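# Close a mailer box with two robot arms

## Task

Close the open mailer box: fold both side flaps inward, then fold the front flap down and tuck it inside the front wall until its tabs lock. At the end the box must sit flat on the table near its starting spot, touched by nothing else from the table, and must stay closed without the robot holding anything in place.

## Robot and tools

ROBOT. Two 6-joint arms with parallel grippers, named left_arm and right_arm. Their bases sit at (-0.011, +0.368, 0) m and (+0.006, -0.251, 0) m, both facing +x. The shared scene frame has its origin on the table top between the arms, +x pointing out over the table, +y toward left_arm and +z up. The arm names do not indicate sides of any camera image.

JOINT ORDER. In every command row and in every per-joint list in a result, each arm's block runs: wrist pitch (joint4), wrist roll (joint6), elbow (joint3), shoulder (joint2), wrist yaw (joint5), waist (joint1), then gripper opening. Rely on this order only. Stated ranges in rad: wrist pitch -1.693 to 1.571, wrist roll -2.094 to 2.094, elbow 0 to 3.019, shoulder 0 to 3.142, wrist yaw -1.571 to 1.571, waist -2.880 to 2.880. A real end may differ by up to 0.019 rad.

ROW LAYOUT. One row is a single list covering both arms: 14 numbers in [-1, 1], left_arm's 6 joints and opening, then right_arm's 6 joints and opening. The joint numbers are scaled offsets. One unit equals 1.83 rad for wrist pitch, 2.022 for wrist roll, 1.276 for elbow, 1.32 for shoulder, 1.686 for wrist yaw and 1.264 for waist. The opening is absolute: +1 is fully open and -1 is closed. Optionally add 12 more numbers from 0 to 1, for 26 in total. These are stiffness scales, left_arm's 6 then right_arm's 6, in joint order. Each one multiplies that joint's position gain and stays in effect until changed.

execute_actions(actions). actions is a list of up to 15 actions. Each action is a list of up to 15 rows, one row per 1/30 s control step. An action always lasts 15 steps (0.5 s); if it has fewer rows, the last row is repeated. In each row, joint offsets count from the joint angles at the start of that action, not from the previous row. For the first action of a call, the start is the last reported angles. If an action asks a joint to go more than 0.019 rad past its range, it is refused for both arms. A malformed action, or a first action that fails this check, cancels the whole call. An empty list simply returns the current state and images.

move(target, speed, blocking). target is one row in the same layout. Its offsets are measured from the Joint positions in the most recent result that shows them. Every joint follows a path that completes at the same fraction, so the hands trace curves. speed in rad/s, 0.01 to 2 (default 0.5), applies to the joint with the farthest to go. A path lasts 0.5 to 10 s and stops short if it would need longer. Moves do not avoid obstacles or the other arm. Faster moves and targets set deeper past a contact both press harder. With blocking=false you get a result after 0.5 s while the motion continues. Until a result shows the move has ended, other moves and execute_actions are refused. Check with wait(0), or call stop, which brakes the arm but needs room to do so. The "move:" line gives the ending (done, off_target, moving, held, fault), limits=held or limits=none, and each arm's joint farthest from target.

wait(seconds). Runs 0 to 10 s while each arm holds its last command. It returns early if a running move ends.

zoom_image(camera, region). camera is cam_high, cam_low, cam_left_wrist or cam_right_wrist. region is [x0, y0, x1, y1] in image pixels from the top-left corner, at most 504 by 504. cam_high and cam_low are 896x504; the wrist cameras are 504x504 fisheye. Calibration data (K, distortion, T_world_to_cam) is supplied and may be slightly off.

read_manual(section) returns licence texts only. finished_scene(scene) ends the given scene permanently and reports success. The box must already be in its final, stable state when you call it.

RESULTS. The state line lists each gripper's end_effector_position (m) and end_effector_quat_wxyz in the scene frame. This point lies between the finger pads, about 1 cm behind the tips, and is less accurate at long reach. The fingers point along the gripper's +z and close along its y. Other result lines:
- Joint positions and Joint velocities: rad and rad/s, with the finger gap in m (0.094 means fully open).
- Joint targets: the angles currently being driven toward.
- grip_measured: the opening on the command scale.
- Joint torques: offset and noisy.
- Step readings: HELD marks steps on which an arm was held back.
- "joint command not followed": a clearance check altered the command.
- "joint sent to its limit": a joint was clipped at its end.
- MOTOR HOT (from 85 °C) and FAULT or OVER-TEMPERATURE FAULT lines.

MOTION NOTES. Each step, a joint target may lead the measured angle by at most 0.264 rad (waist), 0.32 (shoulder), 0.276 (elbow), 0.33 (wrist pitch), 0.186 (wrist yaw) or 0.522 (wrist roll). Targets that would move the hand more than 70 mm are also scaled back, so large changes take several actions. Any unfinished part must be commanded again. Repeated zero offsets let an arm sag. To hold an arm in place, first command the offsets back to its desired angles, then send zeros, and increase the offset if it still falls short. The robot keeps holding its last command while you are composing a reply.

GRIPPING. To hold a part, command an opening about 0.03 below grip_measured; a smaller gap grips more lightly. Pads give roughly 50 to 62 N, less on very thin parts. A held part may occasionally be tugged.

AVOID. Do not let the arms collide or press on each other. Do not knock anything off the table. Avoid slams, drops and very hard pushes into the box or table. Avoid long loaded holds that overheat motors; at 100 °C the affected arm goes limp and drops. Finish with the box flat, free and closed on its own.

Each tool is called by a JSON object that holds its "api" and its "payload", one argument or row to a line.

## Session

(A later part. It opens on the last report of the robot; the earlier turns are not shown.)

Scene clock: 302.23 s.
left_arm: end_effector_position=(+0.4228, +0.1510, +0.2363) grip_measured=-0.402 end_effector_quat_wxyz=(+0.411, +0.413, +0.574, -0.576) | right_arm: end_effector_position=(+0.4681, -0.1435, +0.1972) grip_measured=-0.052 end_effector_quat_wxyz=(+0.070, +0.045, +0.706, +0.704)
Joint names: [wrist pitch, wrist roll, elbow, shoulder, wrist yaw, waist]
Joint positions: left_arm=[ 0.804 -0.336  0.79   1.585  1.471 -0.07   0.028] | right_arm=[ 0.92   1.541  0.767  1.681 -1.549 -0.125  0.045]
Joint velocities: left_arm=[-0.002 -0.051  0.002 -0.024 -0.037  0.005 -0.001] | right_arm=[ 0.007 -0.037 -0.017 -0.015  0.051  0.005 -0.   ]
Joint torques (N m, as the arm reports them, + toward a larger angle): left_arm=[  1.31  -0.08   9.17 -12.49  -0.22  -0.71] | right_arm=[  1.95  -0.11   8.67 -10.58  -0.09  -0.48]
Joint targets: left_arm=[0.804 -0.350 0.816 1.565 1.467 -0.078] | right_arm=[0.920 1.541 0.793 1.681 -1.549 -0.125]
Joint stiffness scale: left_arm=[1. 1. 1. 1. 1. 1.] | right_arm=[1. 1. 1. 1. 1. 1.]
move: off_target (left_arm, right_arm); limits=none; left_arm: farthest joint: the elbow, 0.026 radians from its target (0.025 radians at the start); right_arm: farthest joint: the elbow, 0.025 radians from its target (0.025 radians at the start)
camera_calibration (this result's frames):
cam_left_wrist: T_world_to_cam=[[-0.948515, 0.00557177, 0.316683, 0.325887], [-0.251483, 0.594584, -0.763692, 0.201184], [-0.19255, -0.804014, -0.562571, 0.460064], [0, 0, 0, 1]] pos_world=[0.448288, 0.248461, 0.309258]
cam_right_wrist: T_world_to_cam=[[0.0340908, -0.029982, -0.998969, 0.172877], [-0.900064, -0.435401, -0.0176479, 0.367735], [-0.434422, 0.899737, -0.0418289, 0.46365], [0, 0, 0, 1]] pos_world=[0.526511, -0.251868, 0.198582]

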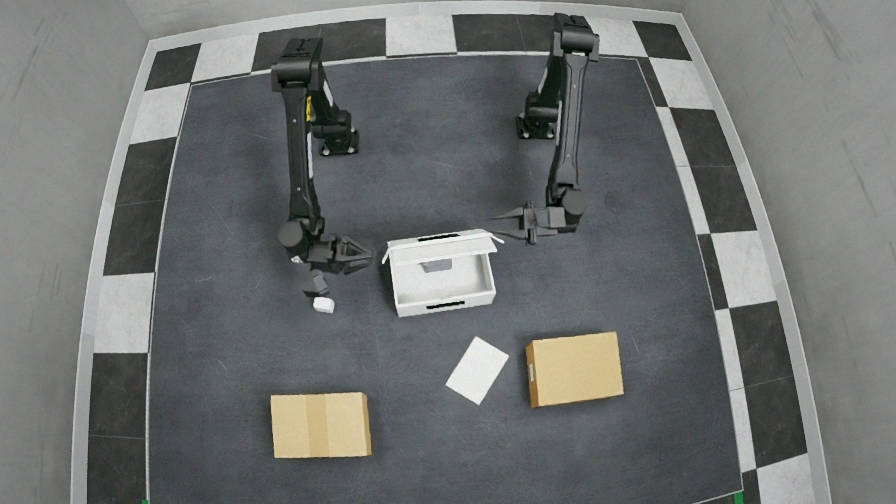

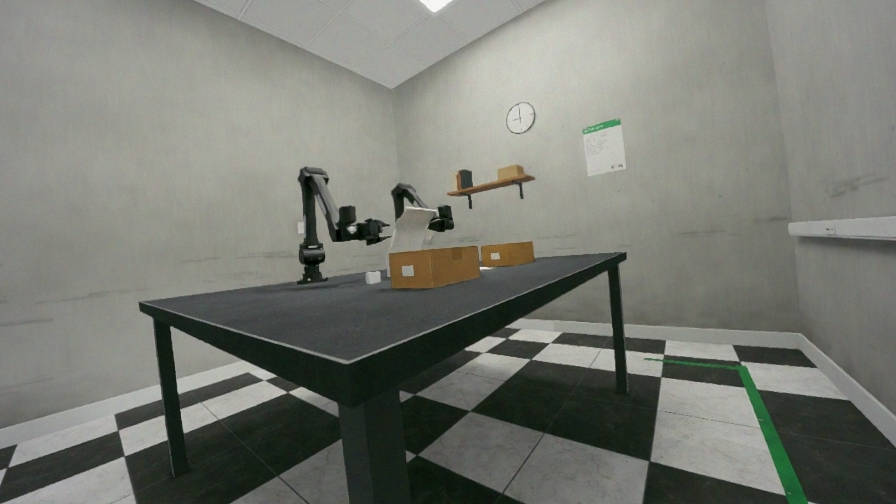

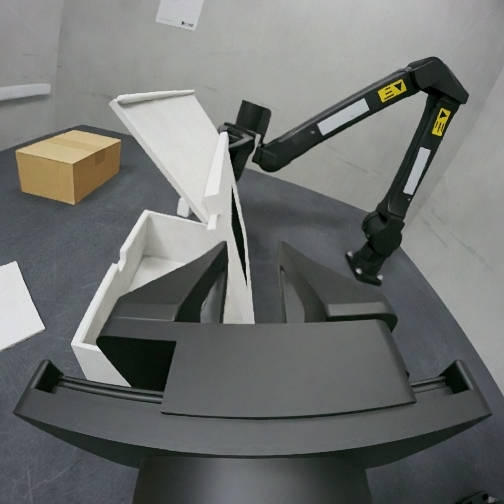

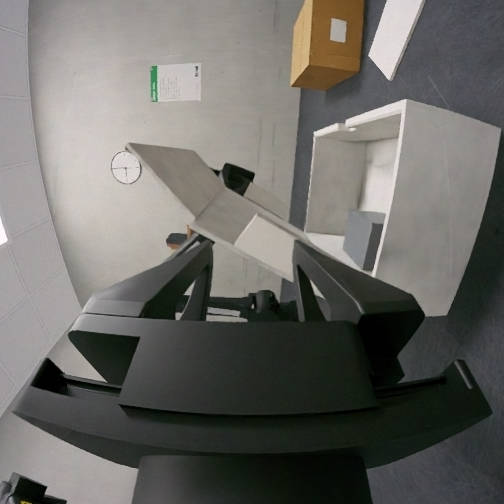

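{"api": "move", "payload": {
  "target": [0,-0.007,0.02,0.015,-0.062,0,-0.4,0,0,0.02,0,0,0,-0.05],
  "speed": 0.2
}}

{"api": "move", "payload": {
  "target": [0,-0.007,0.02,0,-0.04,-0.055,-0.4,0,0,0.02,0,0,0,-0.05],
  "speed": 0.15
}}

Scene clock: 315.00 s.
left_arm: end_effector_position=(+0.4399, +0.1518, +0.2365) grip_measured=-0.402 end_effector_quat_wxyz=(+0.440, +0.383, +0.593, -0.555) | right_arm: end_effector_position=(+0.4681, -0.1435, +0.1972) grip_measured=-0.052 end_effector_quat_wxyz=(+0.070, +0.045, +0.706, +0.704)
Joint names: [wrist pitch, wrist roll, elbow, shoulder, wrist yaw, waist]
Joint positions: left_arm=[ 0.804 -0.336  0.79   1.585  1.371 -0.07   0.028] | right_arm=[ 0.92   1.541  0.767  1.681 -1.549 -0.125  0.045]
Joint velocities: left_arm=[ 0.002 -0.081  0.007  0.005 -0.022 -0.015  0.001] | right_arm=[ 0.002 -0.007 -0.017 -0.005  0.022 -0.015 -0.001]
Joint torques (N m, as the arm reports them, + toward a larger angle): left_arm=[ 1.4  -0.08  9.23 -9.55 -0.24 -0.04] | right_arm=[  1.97  -0.1    8.65 -10.41  -0.12  -0.54]
Joint targets: left_arm=[0.804 -0.350 0.815 1.604 1.367 -0.070] | right_arm=[0.920 1.541 0.793 1.681 -1.549 -0.125]
Joint stiffness scale: left_arm=[1. 1. 1. 1. 1. 1.] | right_arm=[1. 1. 1. 1. 1. 1.]
move: off_target (left_arm, right_arm); limits=none; left_arm: farthest joint: the elbow, 0.026 radians from its target (0.026 radians at the start); right_arm: farthest joint: the elbow, 0.025 radians from its target (0.025 radians at the start)
camera_calibration (this result's frames):
cam_left_wrist: T_world_to_cam=[[-0.944323, -0.088805, 0.31681, 0.354552], [-0.30959, 0.565825, -0.764196, 0.235186], [-0.111395, -0.819729, -0.561815, 0.430604], [0, 0, 0, 1]] pos_world=[0.45559, 0.251391, 0.309322]
cam_right_wrist: T_world_to_cam=[[0.0340908, -0.029982, -0.998969, 0.172877], [-0.900064, -0.435401, -0.0176479, 0.367735], [-0.434422, 0.899737, -0.0418289, 0.46365], [0, 0, 0, 1]] pos_world=[0.526511, -0.251868, 0.198582]

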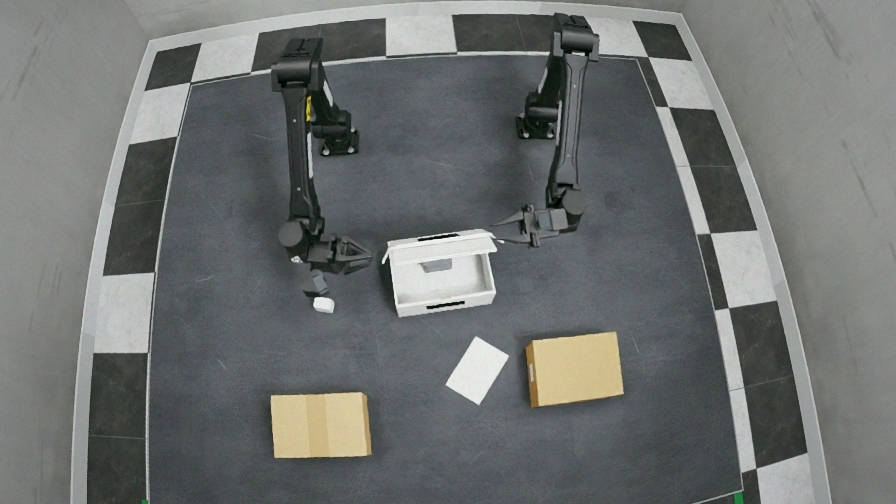

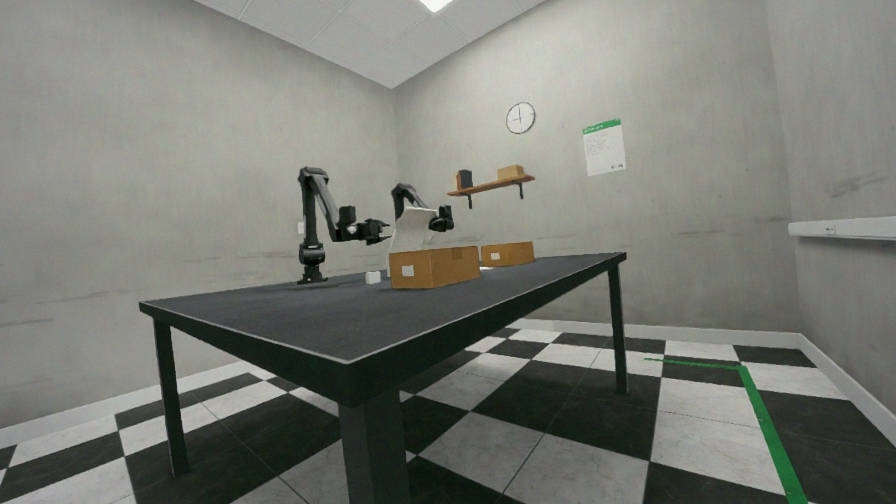

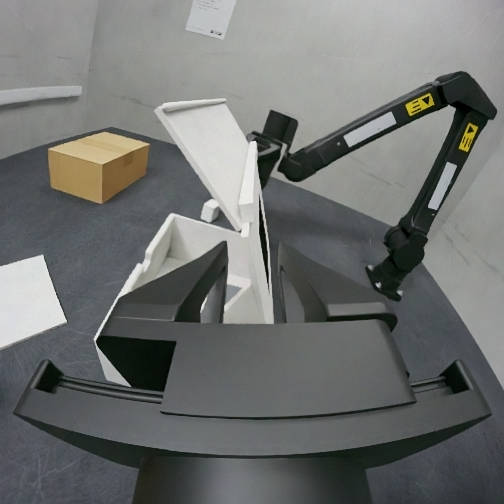

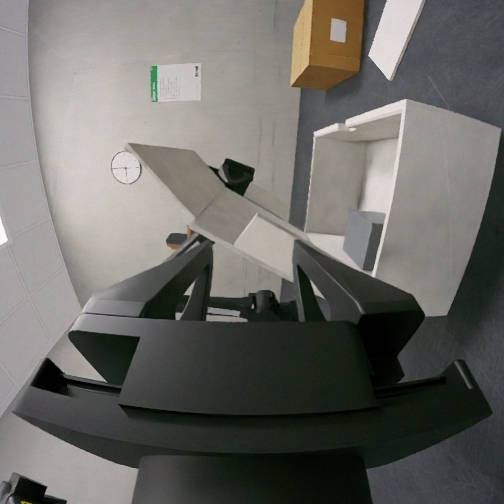

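Scene clock: 315.77 s.
left_arm: end_effector_position=(+0.4367, +0.1246, +0.2366) grip_measured=-0.402 end_effector_quat_wxyz=(+0.441, +0.382, +0.594, -0.554) | right_arm: end_effector_position=(+0.4681, -0.1435, +0.1972) grip_measured=-0.052 end_effector_quat_wxyz=(+0.070, +0.045, +0.706, +0.704)
Joint names: [wrist pitch, wrist roll, elbow, shoulder, wrist yaw, waist]
Joint positions: left_arm=[ 0.804 -0.336  0.79   1.585  1.305 -0.133  0.028] | right_arm=[ 0.92   1.541  0.767  1.681 -1.549 -0.125  0.045]
Joint velocities: left_arm=[ 0.017  0.037 -0.007 -0.015  0.081 -0.005 -0.001] | right_arm=[ 0.007 -0.022 -0.012 -0.015 -0.022 -0.005 -0.   ]
Joint torques (N m, as the arm reports them, + toward a larger angle): left_arm=[  1.46  -0.08   9.34 -11.19  -0.11  -0.74] | right_arm=[  1.89  -0.08   8.7  -11.07  -0.08  -0.64]
Joint targets: left_arm=[0.804 -0.350 0.815 1.585 1.304 -0.140] | right_arm=[0.920 1.541 0.793 1.681 -1.549 -0.125]
Joint stiffness scale: left_arm=[1. 1. 1. 1. 1. 1.] | right_arm=[1. 1. 1. 1. 1. 1.]
move: off_target (left_arm, right_arm); limits=none; left_arm: farthest joint: the elbow, 0.026 radians from its target (0.026 radians at the start); right_arm: farthest joint: the elbow, 0.025 radians from its target (0.025 radians at the start)
camera_calibration (this result's frames):
cam_left_wrist: T_world_to_cam=[[-0.944022, -0.0914935, 0.316941, 0.349273], [-0.311375, 0.56442, -0.76451, 0.250687], [-0.10894, -0.820402, -0.561313, 0.406918], [0, 0, 0, 1]] pos_world=[0.452109, 0.2243, 0.309362]
cam_right_wrist: T_world_to_cam=[[0.0340908, -0.029982, -0.998969, 0.172877], [-0.900064, -0.435401, -0.0176479, 0.367735], [-0.434422, 0.899737, -0.0418289, 0.46365], [0, 0, 0, 1]] pos_world=[0.526511, -0.251868, 0.198582]

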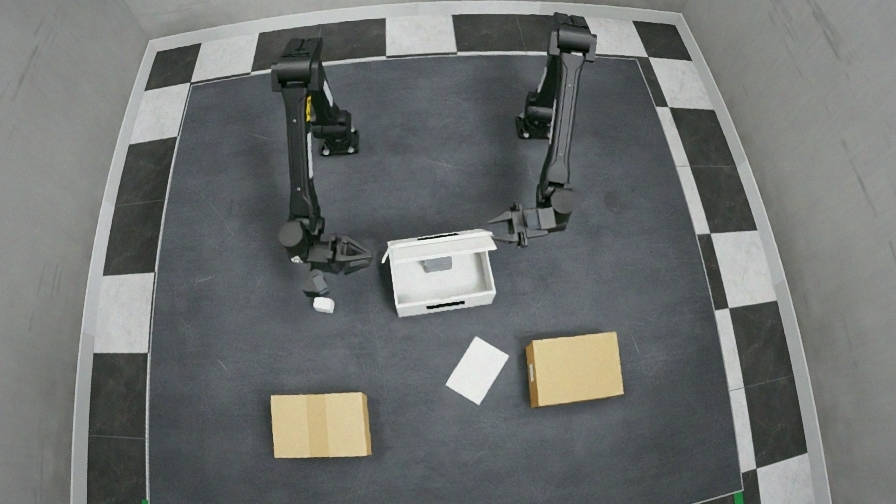

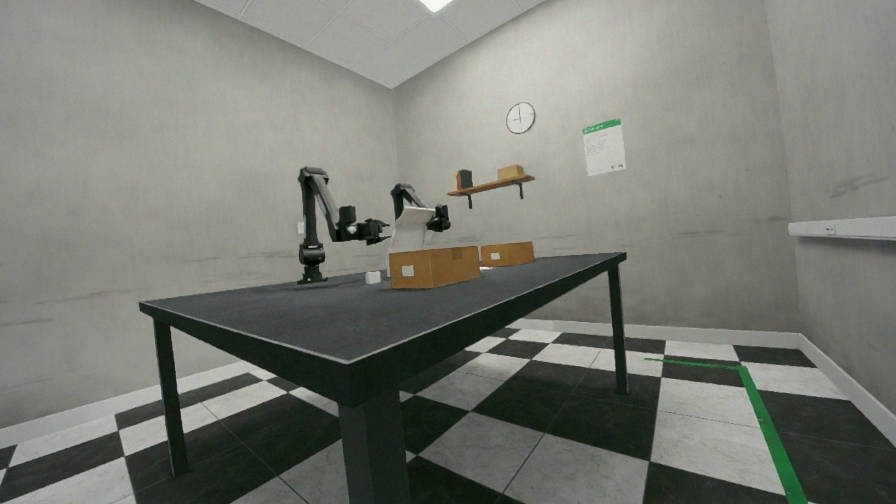

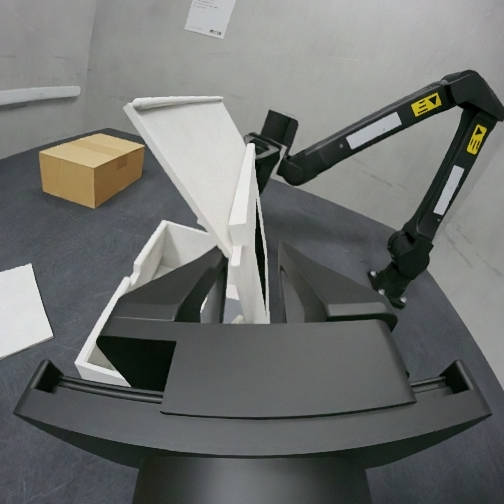

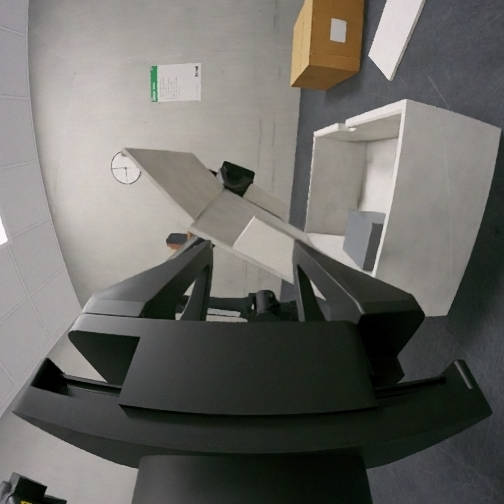

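{"api": "move", "payload": {
  "target": [0,-0.007,0.02,0,0,-0.003,-0.4,0,0,0.02,0,0.06,0.1,-0.05],
  "speed": 0.1
}}

{"api": "zoom_image", "payload": {
  "camera": "cam_high",
  "region": [320, 190, 560, 330]
}}

Scene clock: 325.83 s.
left_arm: end_effector_position=(+0.4367, +0.1246, +0.2366) grip_measured=-0.402 end_effector_quat_wxyz=(+0.441, +0.382, +0.594, -0.554) | right_arm: end_effector_position=(+0.4715, -0.0978, +0.1973) grip_measured=-0.052 end_effector_quat_wxyz=(+0.068, +0.043, +0.706, +0.704)
Joint names: [wrist pitch, wrist roll, elbow, shoulder, wrist yaw, waist]
Joint positions: left_arm=[ 0.804 -0.336  0.79   1.585  1.305 -0.133  0.028] | right_arm=[ 0.92   1.541  0.767  1.681 -1.449 -0.021  0.045]
Joint velocities: left_arm=[ 0.012  0.022 -0.002 -0.005 -0.051 -0.015 -0.   ] | right_arm=[-0.017  0.037  0.012 -0.005 -0.037  0.005 -0.   ]
Joint torques (N m, as the arm reports them, + toward a larger angle): left_arm=[  1.45  -0.08   9.28 -11.09  -0.04  -0.46] | right_arm=[  2.15  -0.09   8.7  -10.6   -0.06   0.9 ]
Joint targets: left_arm=[0.804 -0.350 0.815 1.585 1.305 -0.137] | right_arm=[0.920 1.541 0.793 1.681 -1.448 0.001]
Joint stiffness scale: left_arm=[1. 1. 1. 1. 1. 1.] | right_arm=[1. 1. 1. 1. 1. 1.]
move: off_target (left_arm, right_arm); limits=none; left_arm: farthest joint: the elbow, 0.026 radians from its target (0.026 radians at the start); right_arm: farthest joint: the elbow, 0.025 radians from its target (0.025 radians at the start)
camera_calibration (this result's frames):
cam_left_wrist: T_world_to_cam=[[-0.944022, -0.0914935, 0.316941, 0.349273], [-0.311375, 0.56442, -0.76451, 0.250687], [-0.10894, -0.820402, -0.561313, 0.406918], [0, 0, 0, 1]] pos_world=[0.452109, 0.2243, 0.309362]
cam_right_wrist: T_world_to_cam=[[0.0342578, -0.0292417, -0.998985, 0.174233], [-0.898395, -0.438822, -0.0179633, 0.389683], [-0.437851, 0.898098, -0.0413036, 0.425353], [0, 0, 0, 1]] pos_world=[0.530362, -0.205913, 0.198624]

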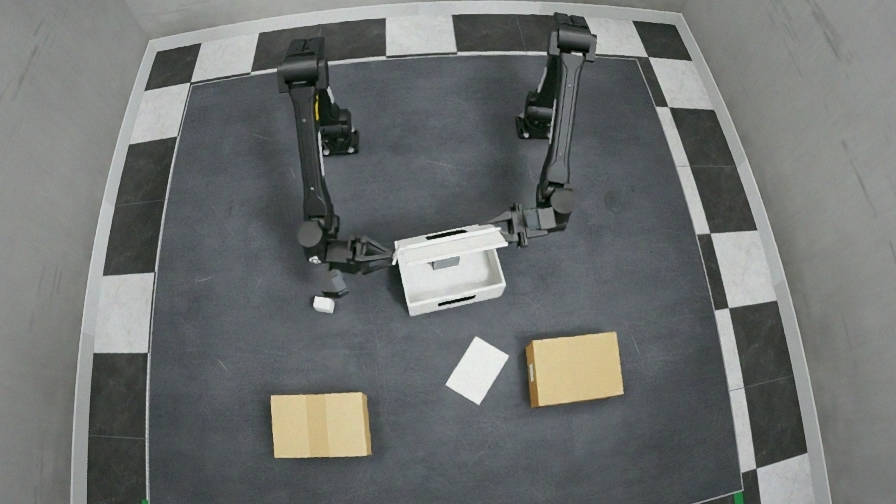

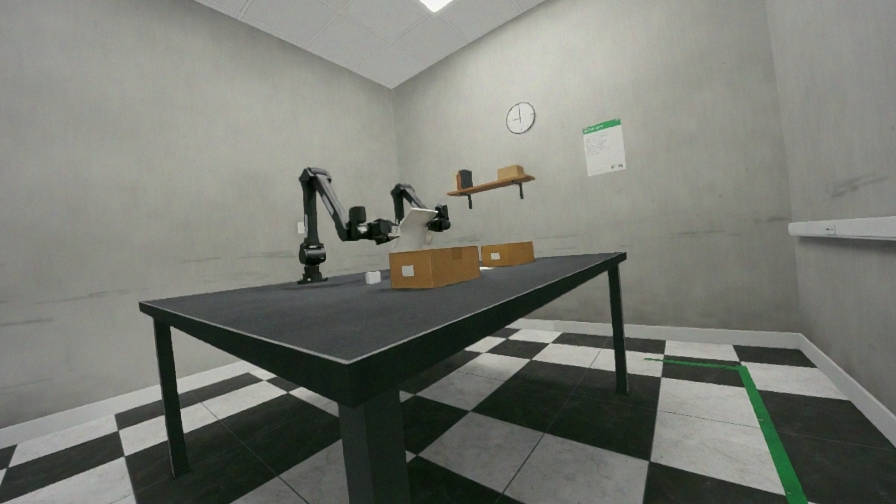

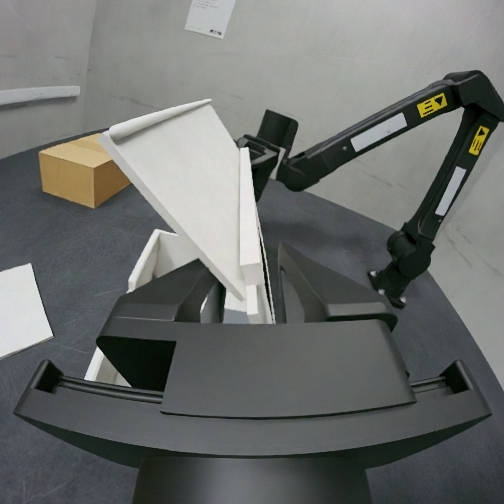

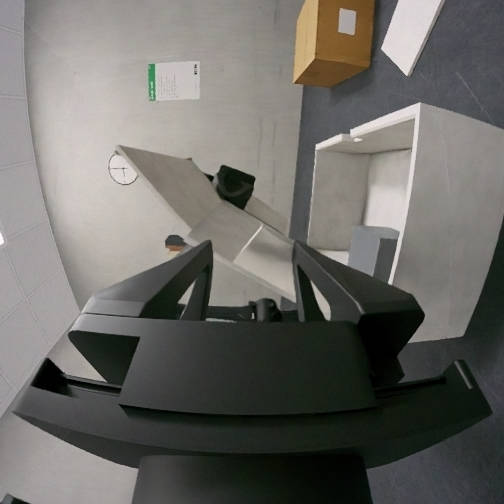

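Region (320, 190, 560, 330) of cam_high's 896x504 image, scaled by 2.100, with more detail than that image has; it fills the top 294 rows of this view, and the rest is white.

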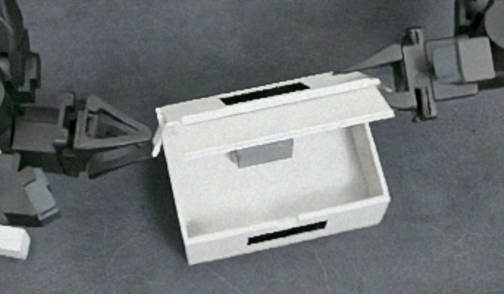

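{"api": "move", "payload": {
  "target": [0,-0.007,0.02,0,0,-0.003,-0.93,0,0,0.02,0,0,0,-0.05]
}}

Scene clock: 335.67 s.
left_arm: end_effector_position=(+0.4373, +0.1248, +0.2369) grip_measured=-0.825 end_effector_quat_wxyz=(+0.437, +0.376, +0.598, -0.557) | right_arm: end_effector_position=(+0.4713, -0.0978, +0.1971) grip_measured=-0.052 end_effector_quat_wxyz=(+0.068, +0.043, +0.706, +0.704)
Joint names: [wrist pitch, wrist roll, elbow, shoulder, wrist yaw, waist]
Joint positions: left_arm=[ 0.803 -0.355  0.79   1.584  1.302 -0.133  0.008] | right_arm=[ 0.92   1.541  0.767  1.681 -1.45  -0.021  0.045]
Joint velocities: left_arm=[ 0.002 -0.007 -0.012  0.005  0.022 -0.024 -0.   ] | right_arm=[-0.002 -0.007 -0.002 -0.015 -0.022 -0.005 -0.001]
Joint torques (N m, as the arm reports them, + toward a larger angle): left_arm=[  1.45   0.08   9.29 -11.04   0.11  -0.43] | right_arm=[  1.98  -0.06   8.79 -11.18  -0.08  -0.44]
Joint targets: left_arm=[0.804 -0.350 0.815 1.585 1.305 -0.137] | right_arm=[0.920 1.541 0.793 1.681 -1.449 -0.021]
Joint stiffness scale: left_arm=[1. 1. 1. 1. 1. 1.] | right_arm=[1. 1. 1. 1. 1. 1.]
move: off_target (left_arm, right_arm); limits=none; left_arm: farthest joint: the elbow, 0.026 radians from its target (0.026 radians at the start); right_arm: farthest joint: the elbow, 0.026 radians from its target (0.025 radians at the start)
camera_calibration (this result's frames):
cam_left_wrist: T_world_to_cam=[[-0.937864, -0.0944045, 0.333914, 0.343413], [-0.3271, 0.561727, -0.759913, 0.257097], [-0.115829, -0.821919, -0.557704, 0.409706], [0, 0, 0, 1]] pos_world=[0.453627, 0.224746, 0.309196]
cam_right_wrist: T_world_to_cam=[[0.0338991, -0.0292065, -0.998998, 0.174291], [-0.898066, -0.439507, -0.0176248, 0.389184], [-0.438552, 0.897764, -0.0411282, 0.425482], [0, 0, 0, 1]] pos_world=[0.5302, -0.205843, 0.198475]

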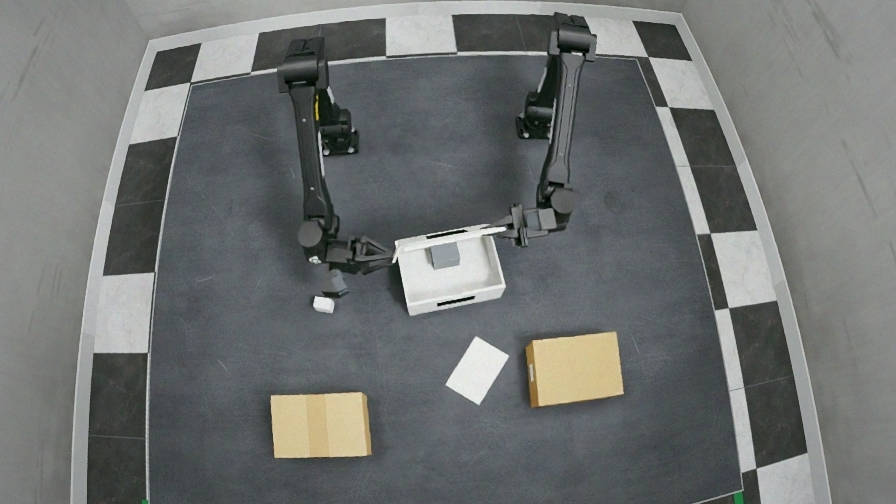

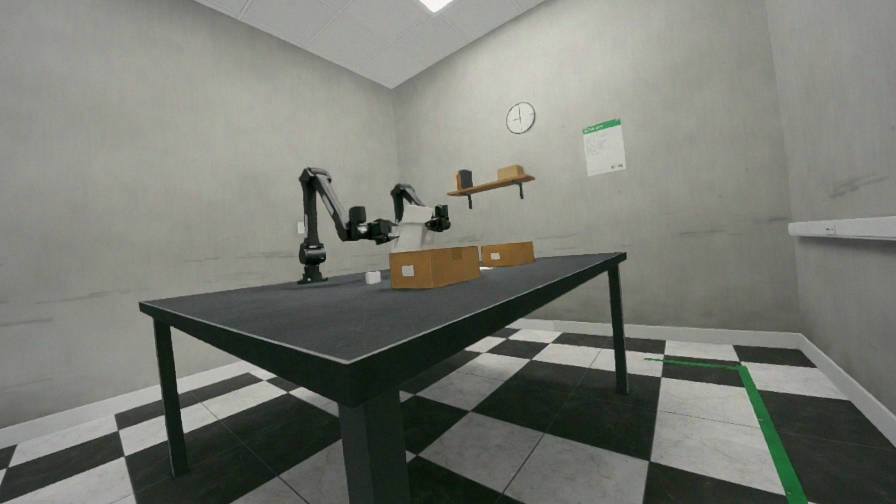

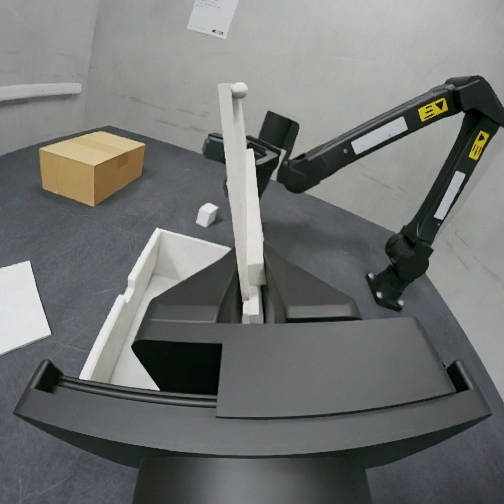

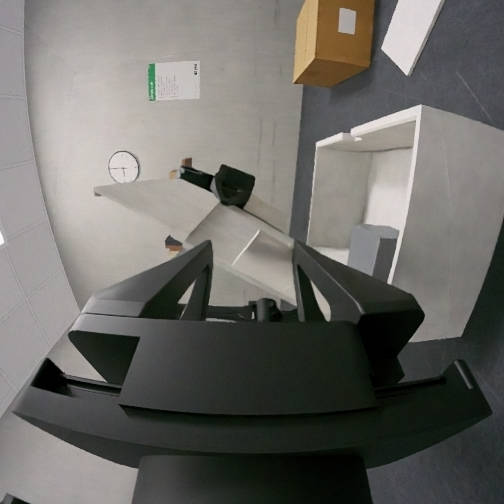

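{"api": "move", "payload": {
  "target": [0,0,0.02,0,0,0,-0.55,0,0,0.02,0,0,0,-0.05]
}}

{"api": "move", "payload": {
  "target": [0.04,0,-0.015,0.04,0,0,-0.55,0,0,0.02,0,0,0,-0.05],
  "speed": 0.1
}}

Scene clock: 344.40 s.
left_arm: end_effector_position=(+0.4374, +0.1248, +0.2369) grip_measured=-0.552 end_effector_quat_wxyz=(+0.437, +0.376, +0.598, -0.557) | right_arm: end_effector_position=(+0.4713, -0.0978, +0.1971) grip_measured=-0.052 end_effector_quat_wxyz=(+0.068, +0.043, +0.706, +0.704)
Joint names: [wrist pitch, wrist roll, elbow, shoulder, wrist yaw, waist]
Joint positions: left_arm=[ 0.803 -0.355  0.79   1.584  1.302 -0.133  0.021] | right_arm=[ 0.92   1.541  0.767  1.681 -1.45  -0.021  0.045]
Joint velocities: left_arm=[ 0.002 -0.095  0.002 -0.015 -0.037 -0.005 -0.   ] | right_arm=[ 0.022  0.037  0.002 -0.005 -0.066 -0.005  0.   ]
Joint torques (N m, as the arm reports them, + toward a larger angle): left_arm=[  1.44   0.05   9.29 -11.12  -0.03  -0.07] | right_arm=[  2.02  -0.09   8.77 -11.4   -0.1   -0.46]
Joint targets: left_arm=[0.803 -0.355 0.815 1.584 1.302 -0.133] | right_arm=[0.920 1.541 0.792 1.681 -1.450 -0.021]
Joint stiffness scale: left_arm=[1. 1. 1. 1. 1. 1.] | right_arm=[1. 1. 1. 1. 1. 1.]
move: off_target (left_arm, right_arm); limits=none; left_arm: farthest joint: the elbow, 0.026 radians from its target (0.026 radians at the start); right_arm: farthest joint: the elbow, 0.026 radians from its target (0.026 radians at the start)
camera_calibration (this result's frames):
cam_left_wrist: T_world_to_cam=[[-0.937828, -0.0947611, 0.333915, 0.343503], [-0.327315, 0.5616, -0.759915, 0.257226], [-0.115516, -0.821965, -0.557701, 0.409587], [0, 0, 0, 1]] pos_world=[0.453654, 0.224759, 0.309196]
cam_right_wrist: T_world_to_cam=[[0.0338991, -0.0292065, -0.998998, 0.174291], [-0.898066, -0.439507, -0.0176248, 0.389184], [-0.438552, 0.897764, -0.0411282, 0.425482], [0, 0, 0, 1]] pos_world=[0.5302, -0.205843, 0.198475]

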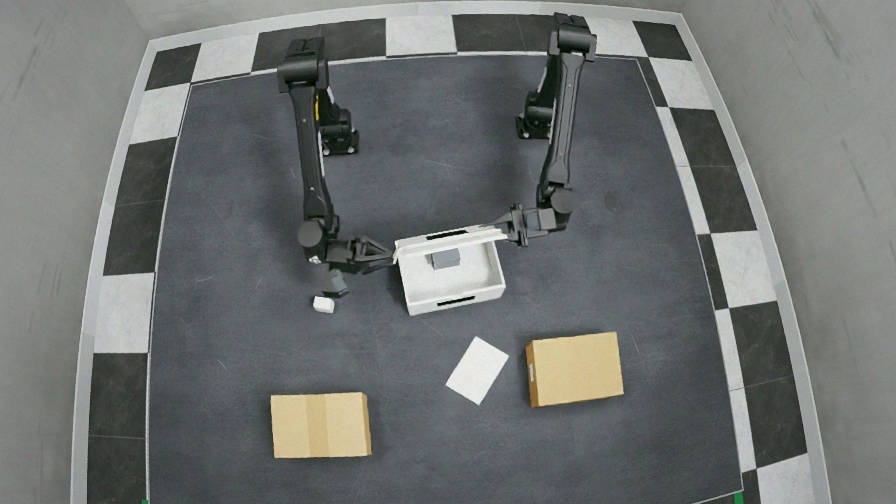

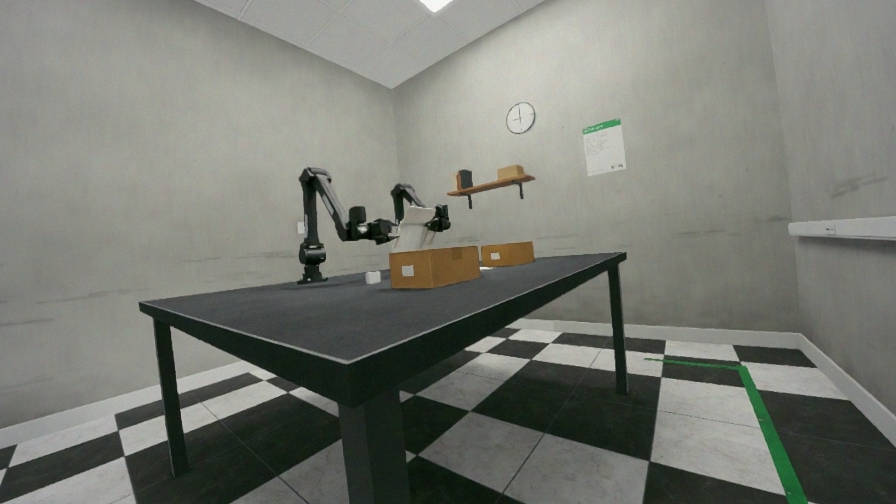

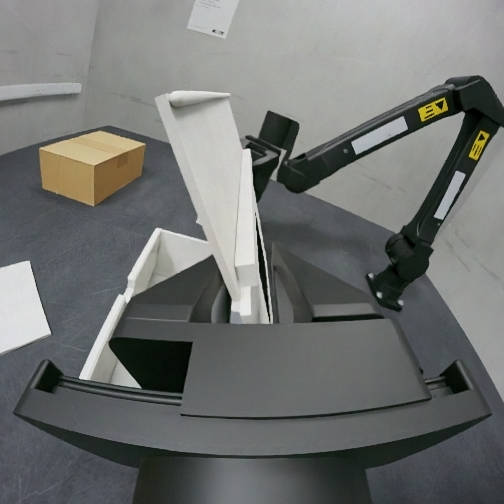

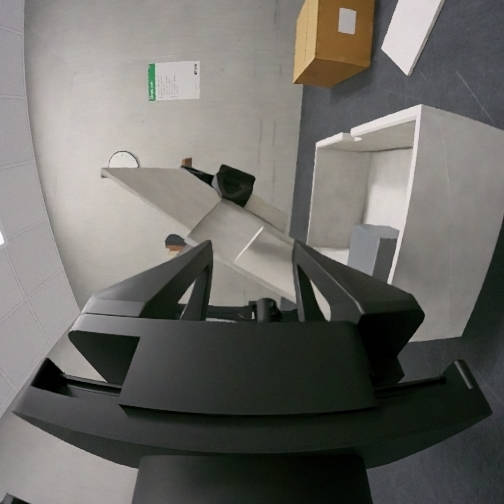

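Scene clock: 345.47 s.
left_arm: end_effector_position=(+0.4379, +0.1252, +0.2326) grip_measured=-0.552 end_effector_quat_wxyz=(+0.450, +0.384, +0.588, -0.551) | right_arm: end_effector_position=(+0.4713, -0.0978, +0.1971) grip_measured=-0.052 end_effector_quat_wxyz=(+0.068, +0.043, +0.706, +0.704)
Joint names: [wrist pitch, wrist roll, elbow, shoulder, wrist yaw, waist]
Joint positions: left_arm=[ 0.869 -0.355  0.783  1.604  1.3   -0.132  0.021] | right_arm=[ 0.92   1.541  0.767  1.681 -1.45  -0.021  0.045]
Joint velocities: left_arm=[ 0.007 -0.066 -0.012 -0.005  0.022 -0.015 -0.001] | right_arm=[ 0.017 -0.007 -0.027 -0.005  0.022 -0.005  0.001]
Joint torques (N m, as the arm reports them, + toward a larger angle): left_arm=[ 1.77  0.05  5.94 -8.73  0.01 -0.13] | right_arm=[  2.12  -0.11   8.7  -10.97  -0.09  -0.19]
Joint targets: left_arm=[0.877 -0.355 0.771 1.636 1.302 -0.133] | right_arm=[0.920 1.541 0.792 1.681 -1.450 -0.021]
Joint stiffness scale: left_arm=[1. 1. 1. 1. 1. 1.] | right_arm=[1. 1. 1. 1. 1. 1.]
move: off_target (left_arm, right_arm); limits=none; left_arm: farthest joint: the shoulder, 0.032 radians from its target (0.053 radians at the start); right_arm: farthest joint: the elbow, 0.026 radians from its target (0.026 radians at the start)
camera_calibration (this result's frames):
cam_left_wrist: T_world_to_cam=[[-0.949481, -0.0952817, 0.299009, 0.358716], [-0.299926, 0.555914, -0.775244, 0.246139], [-0.092357, -0.825761, -0.556408, 0.397563], [0, 0, 0, 1]] pos_world=[0.451135, 0.225639, 0.304765]
cam_right_wrist: T_world_to_cam=[[0.0338991, -0.0292065, -0.998998, 0.174291], [-0.898066, -0.439507, -0.0176248, 0.389184], [-0.438552, 0.897764, -0.0411282, 0.425482], [0, 0, 0, 1]] pos_world=[0.5302, -0.205843, 0.198475]

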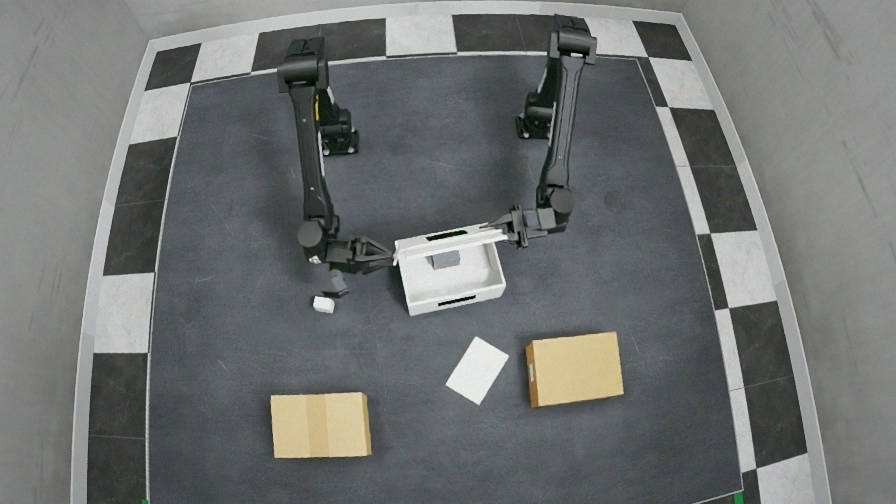

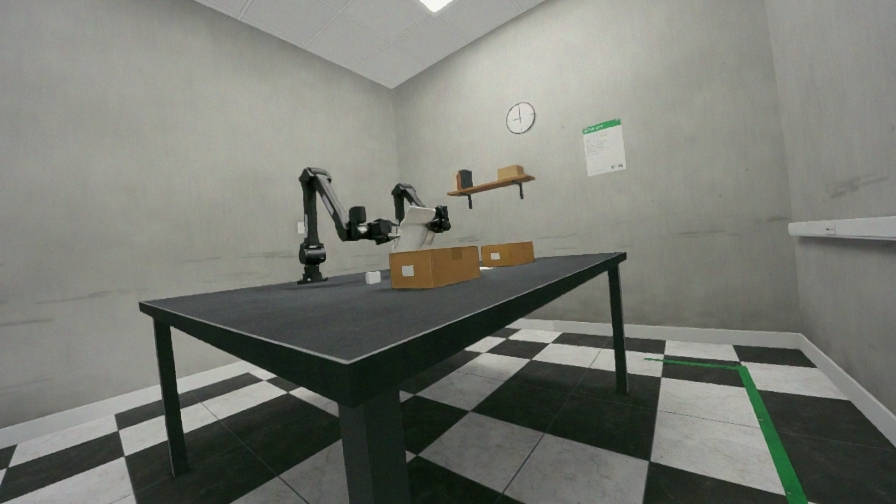

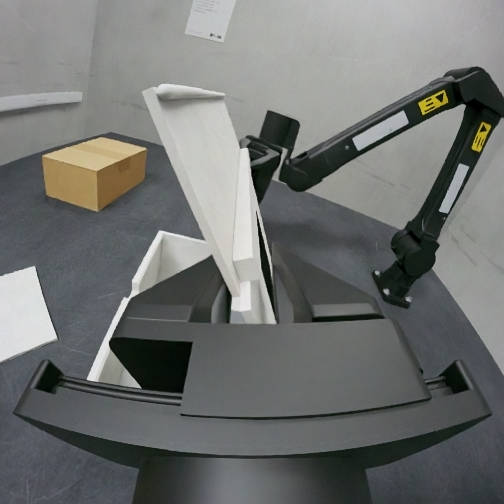

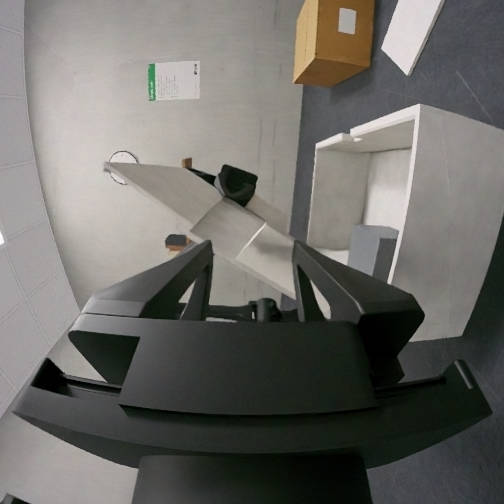

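{"api": "move", "payload": {
  "target": [0.02,0,-0.03,0.05,0,0,-0.55,0,0,0.02,0,0,0,-0.05],
  "speed": 0.1
}}

Scene clock: 353.73 s.
left_arm: end_effector_position=(+0.4368, +0.1281, +0.2120) grip_measured=-0.550 end_effector_quat_wxyz=(+0.443, +0.371, +0.600, -0.554) | right_arm: end_effector_position=(+0.4713, -0.0978, +0.1971) grip_measured=-0.052 end_effector_quat_wxyz=(+0.068, +0.043, +0.706, +0.704)
Joint names: [wrist pitch, wrist roll, elbow, shoulder, wrist yaw, waist]
Joint positions: left_arm=[ 0.898 -0.361  0.759  1.638  1.291 -0.128  0.021] | right_arm=[ 0.92   1.541  0.767  1.681 -1.45  -0.021  0.045]
Joint velocities: left_arm=[-0.012  0.051 -0.022 -0.005 -0.007 -0.024  0.   ] | right_arm=[ 0.002  0.051  0.007 -0.005 -0.022 -0.015  0.001]
Joint torques (N m, as the arm reports them, + toward a larger angle): left_arm=[ 1.81  0.1   5.31 -8.85  0.35 -0.59] | right_arm=[  1.89  -0.09   8.56 -11.42  -0.11  -0.57]
Joint targets: left_arm=[0.906 -0.355 0.744 1.670 1.300 -0.132] | right_arm=[0.920 1.541 0.792 1.681 -1.450 -0.021]
Joint stiffness scale: left_arm=[1. 1. 1. 1. 1. 1.] | right_arm=[1. 1. 1. 1. 1. 1.]
move: off_target (left_arm, right_arm); limits=none; left_arm: farthest joint: the shoulder, 0.032 radians from its target (0.066 radians at the start); right_arm: farthest joint: the elbow, 0.026 radians from its target (0.026 radians at the start)
camera_calibration (this result's frames):
cam_left_wrist: T_world_to_cam=[[-0.937427, -0.108949, 0.330697, 0.353849], [-0.333427, 0.554457, -0.762498, 0.240403], [-0.100284, -0.82505, -0.55609, 0.391657], [0, 0, 0, 1]] pos_world=[0.451141, 0.228396, 0.284086]
cam_right_wrist: T_world_to_cam=[[0.0338991, -0.0292065, -0.998998, 0.174291], [-0.898066, -0.439507, -0.0176248, 0.389184], [-0.438552, 0.897764, -0.0411282, 0.425482], [0, 0, 0, 1]] pos_world=[0.5302, -0.205843, 0.198475]

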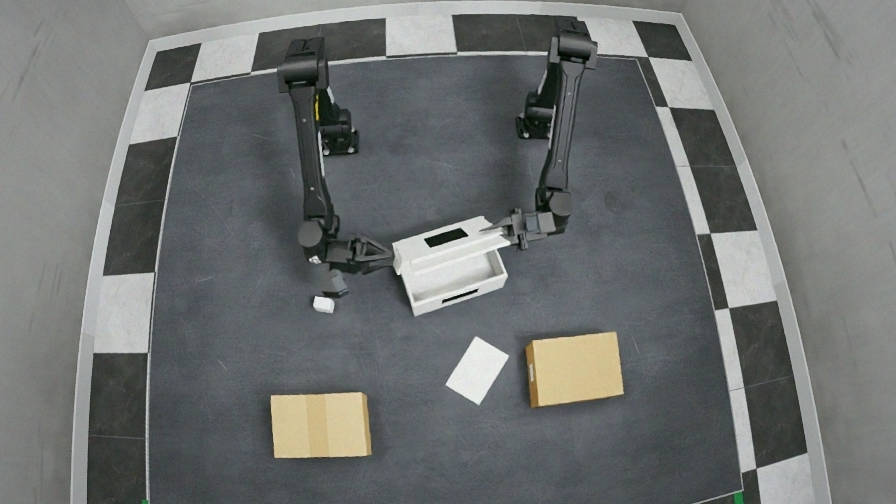

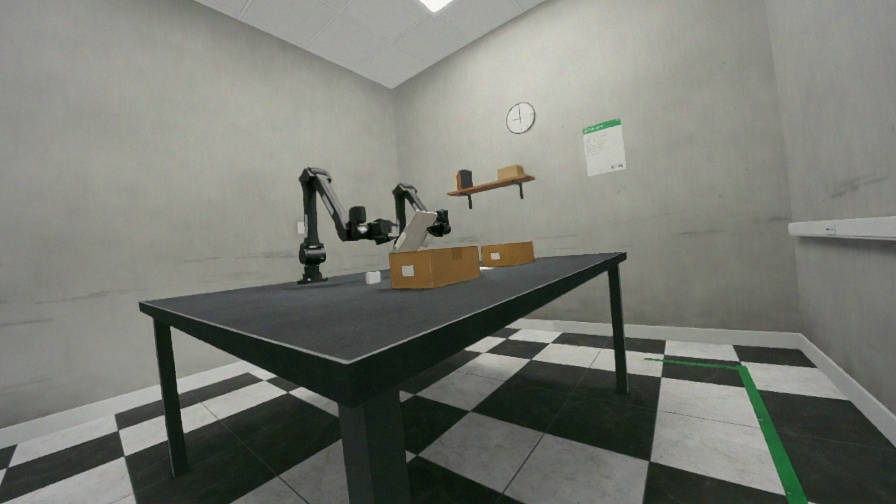

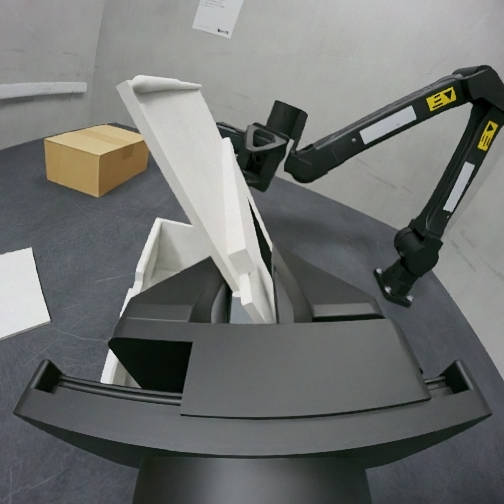

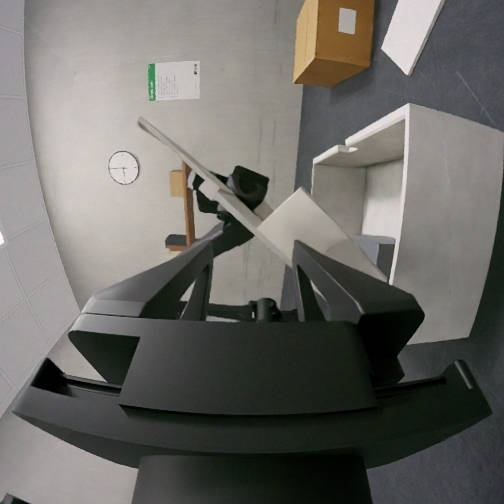

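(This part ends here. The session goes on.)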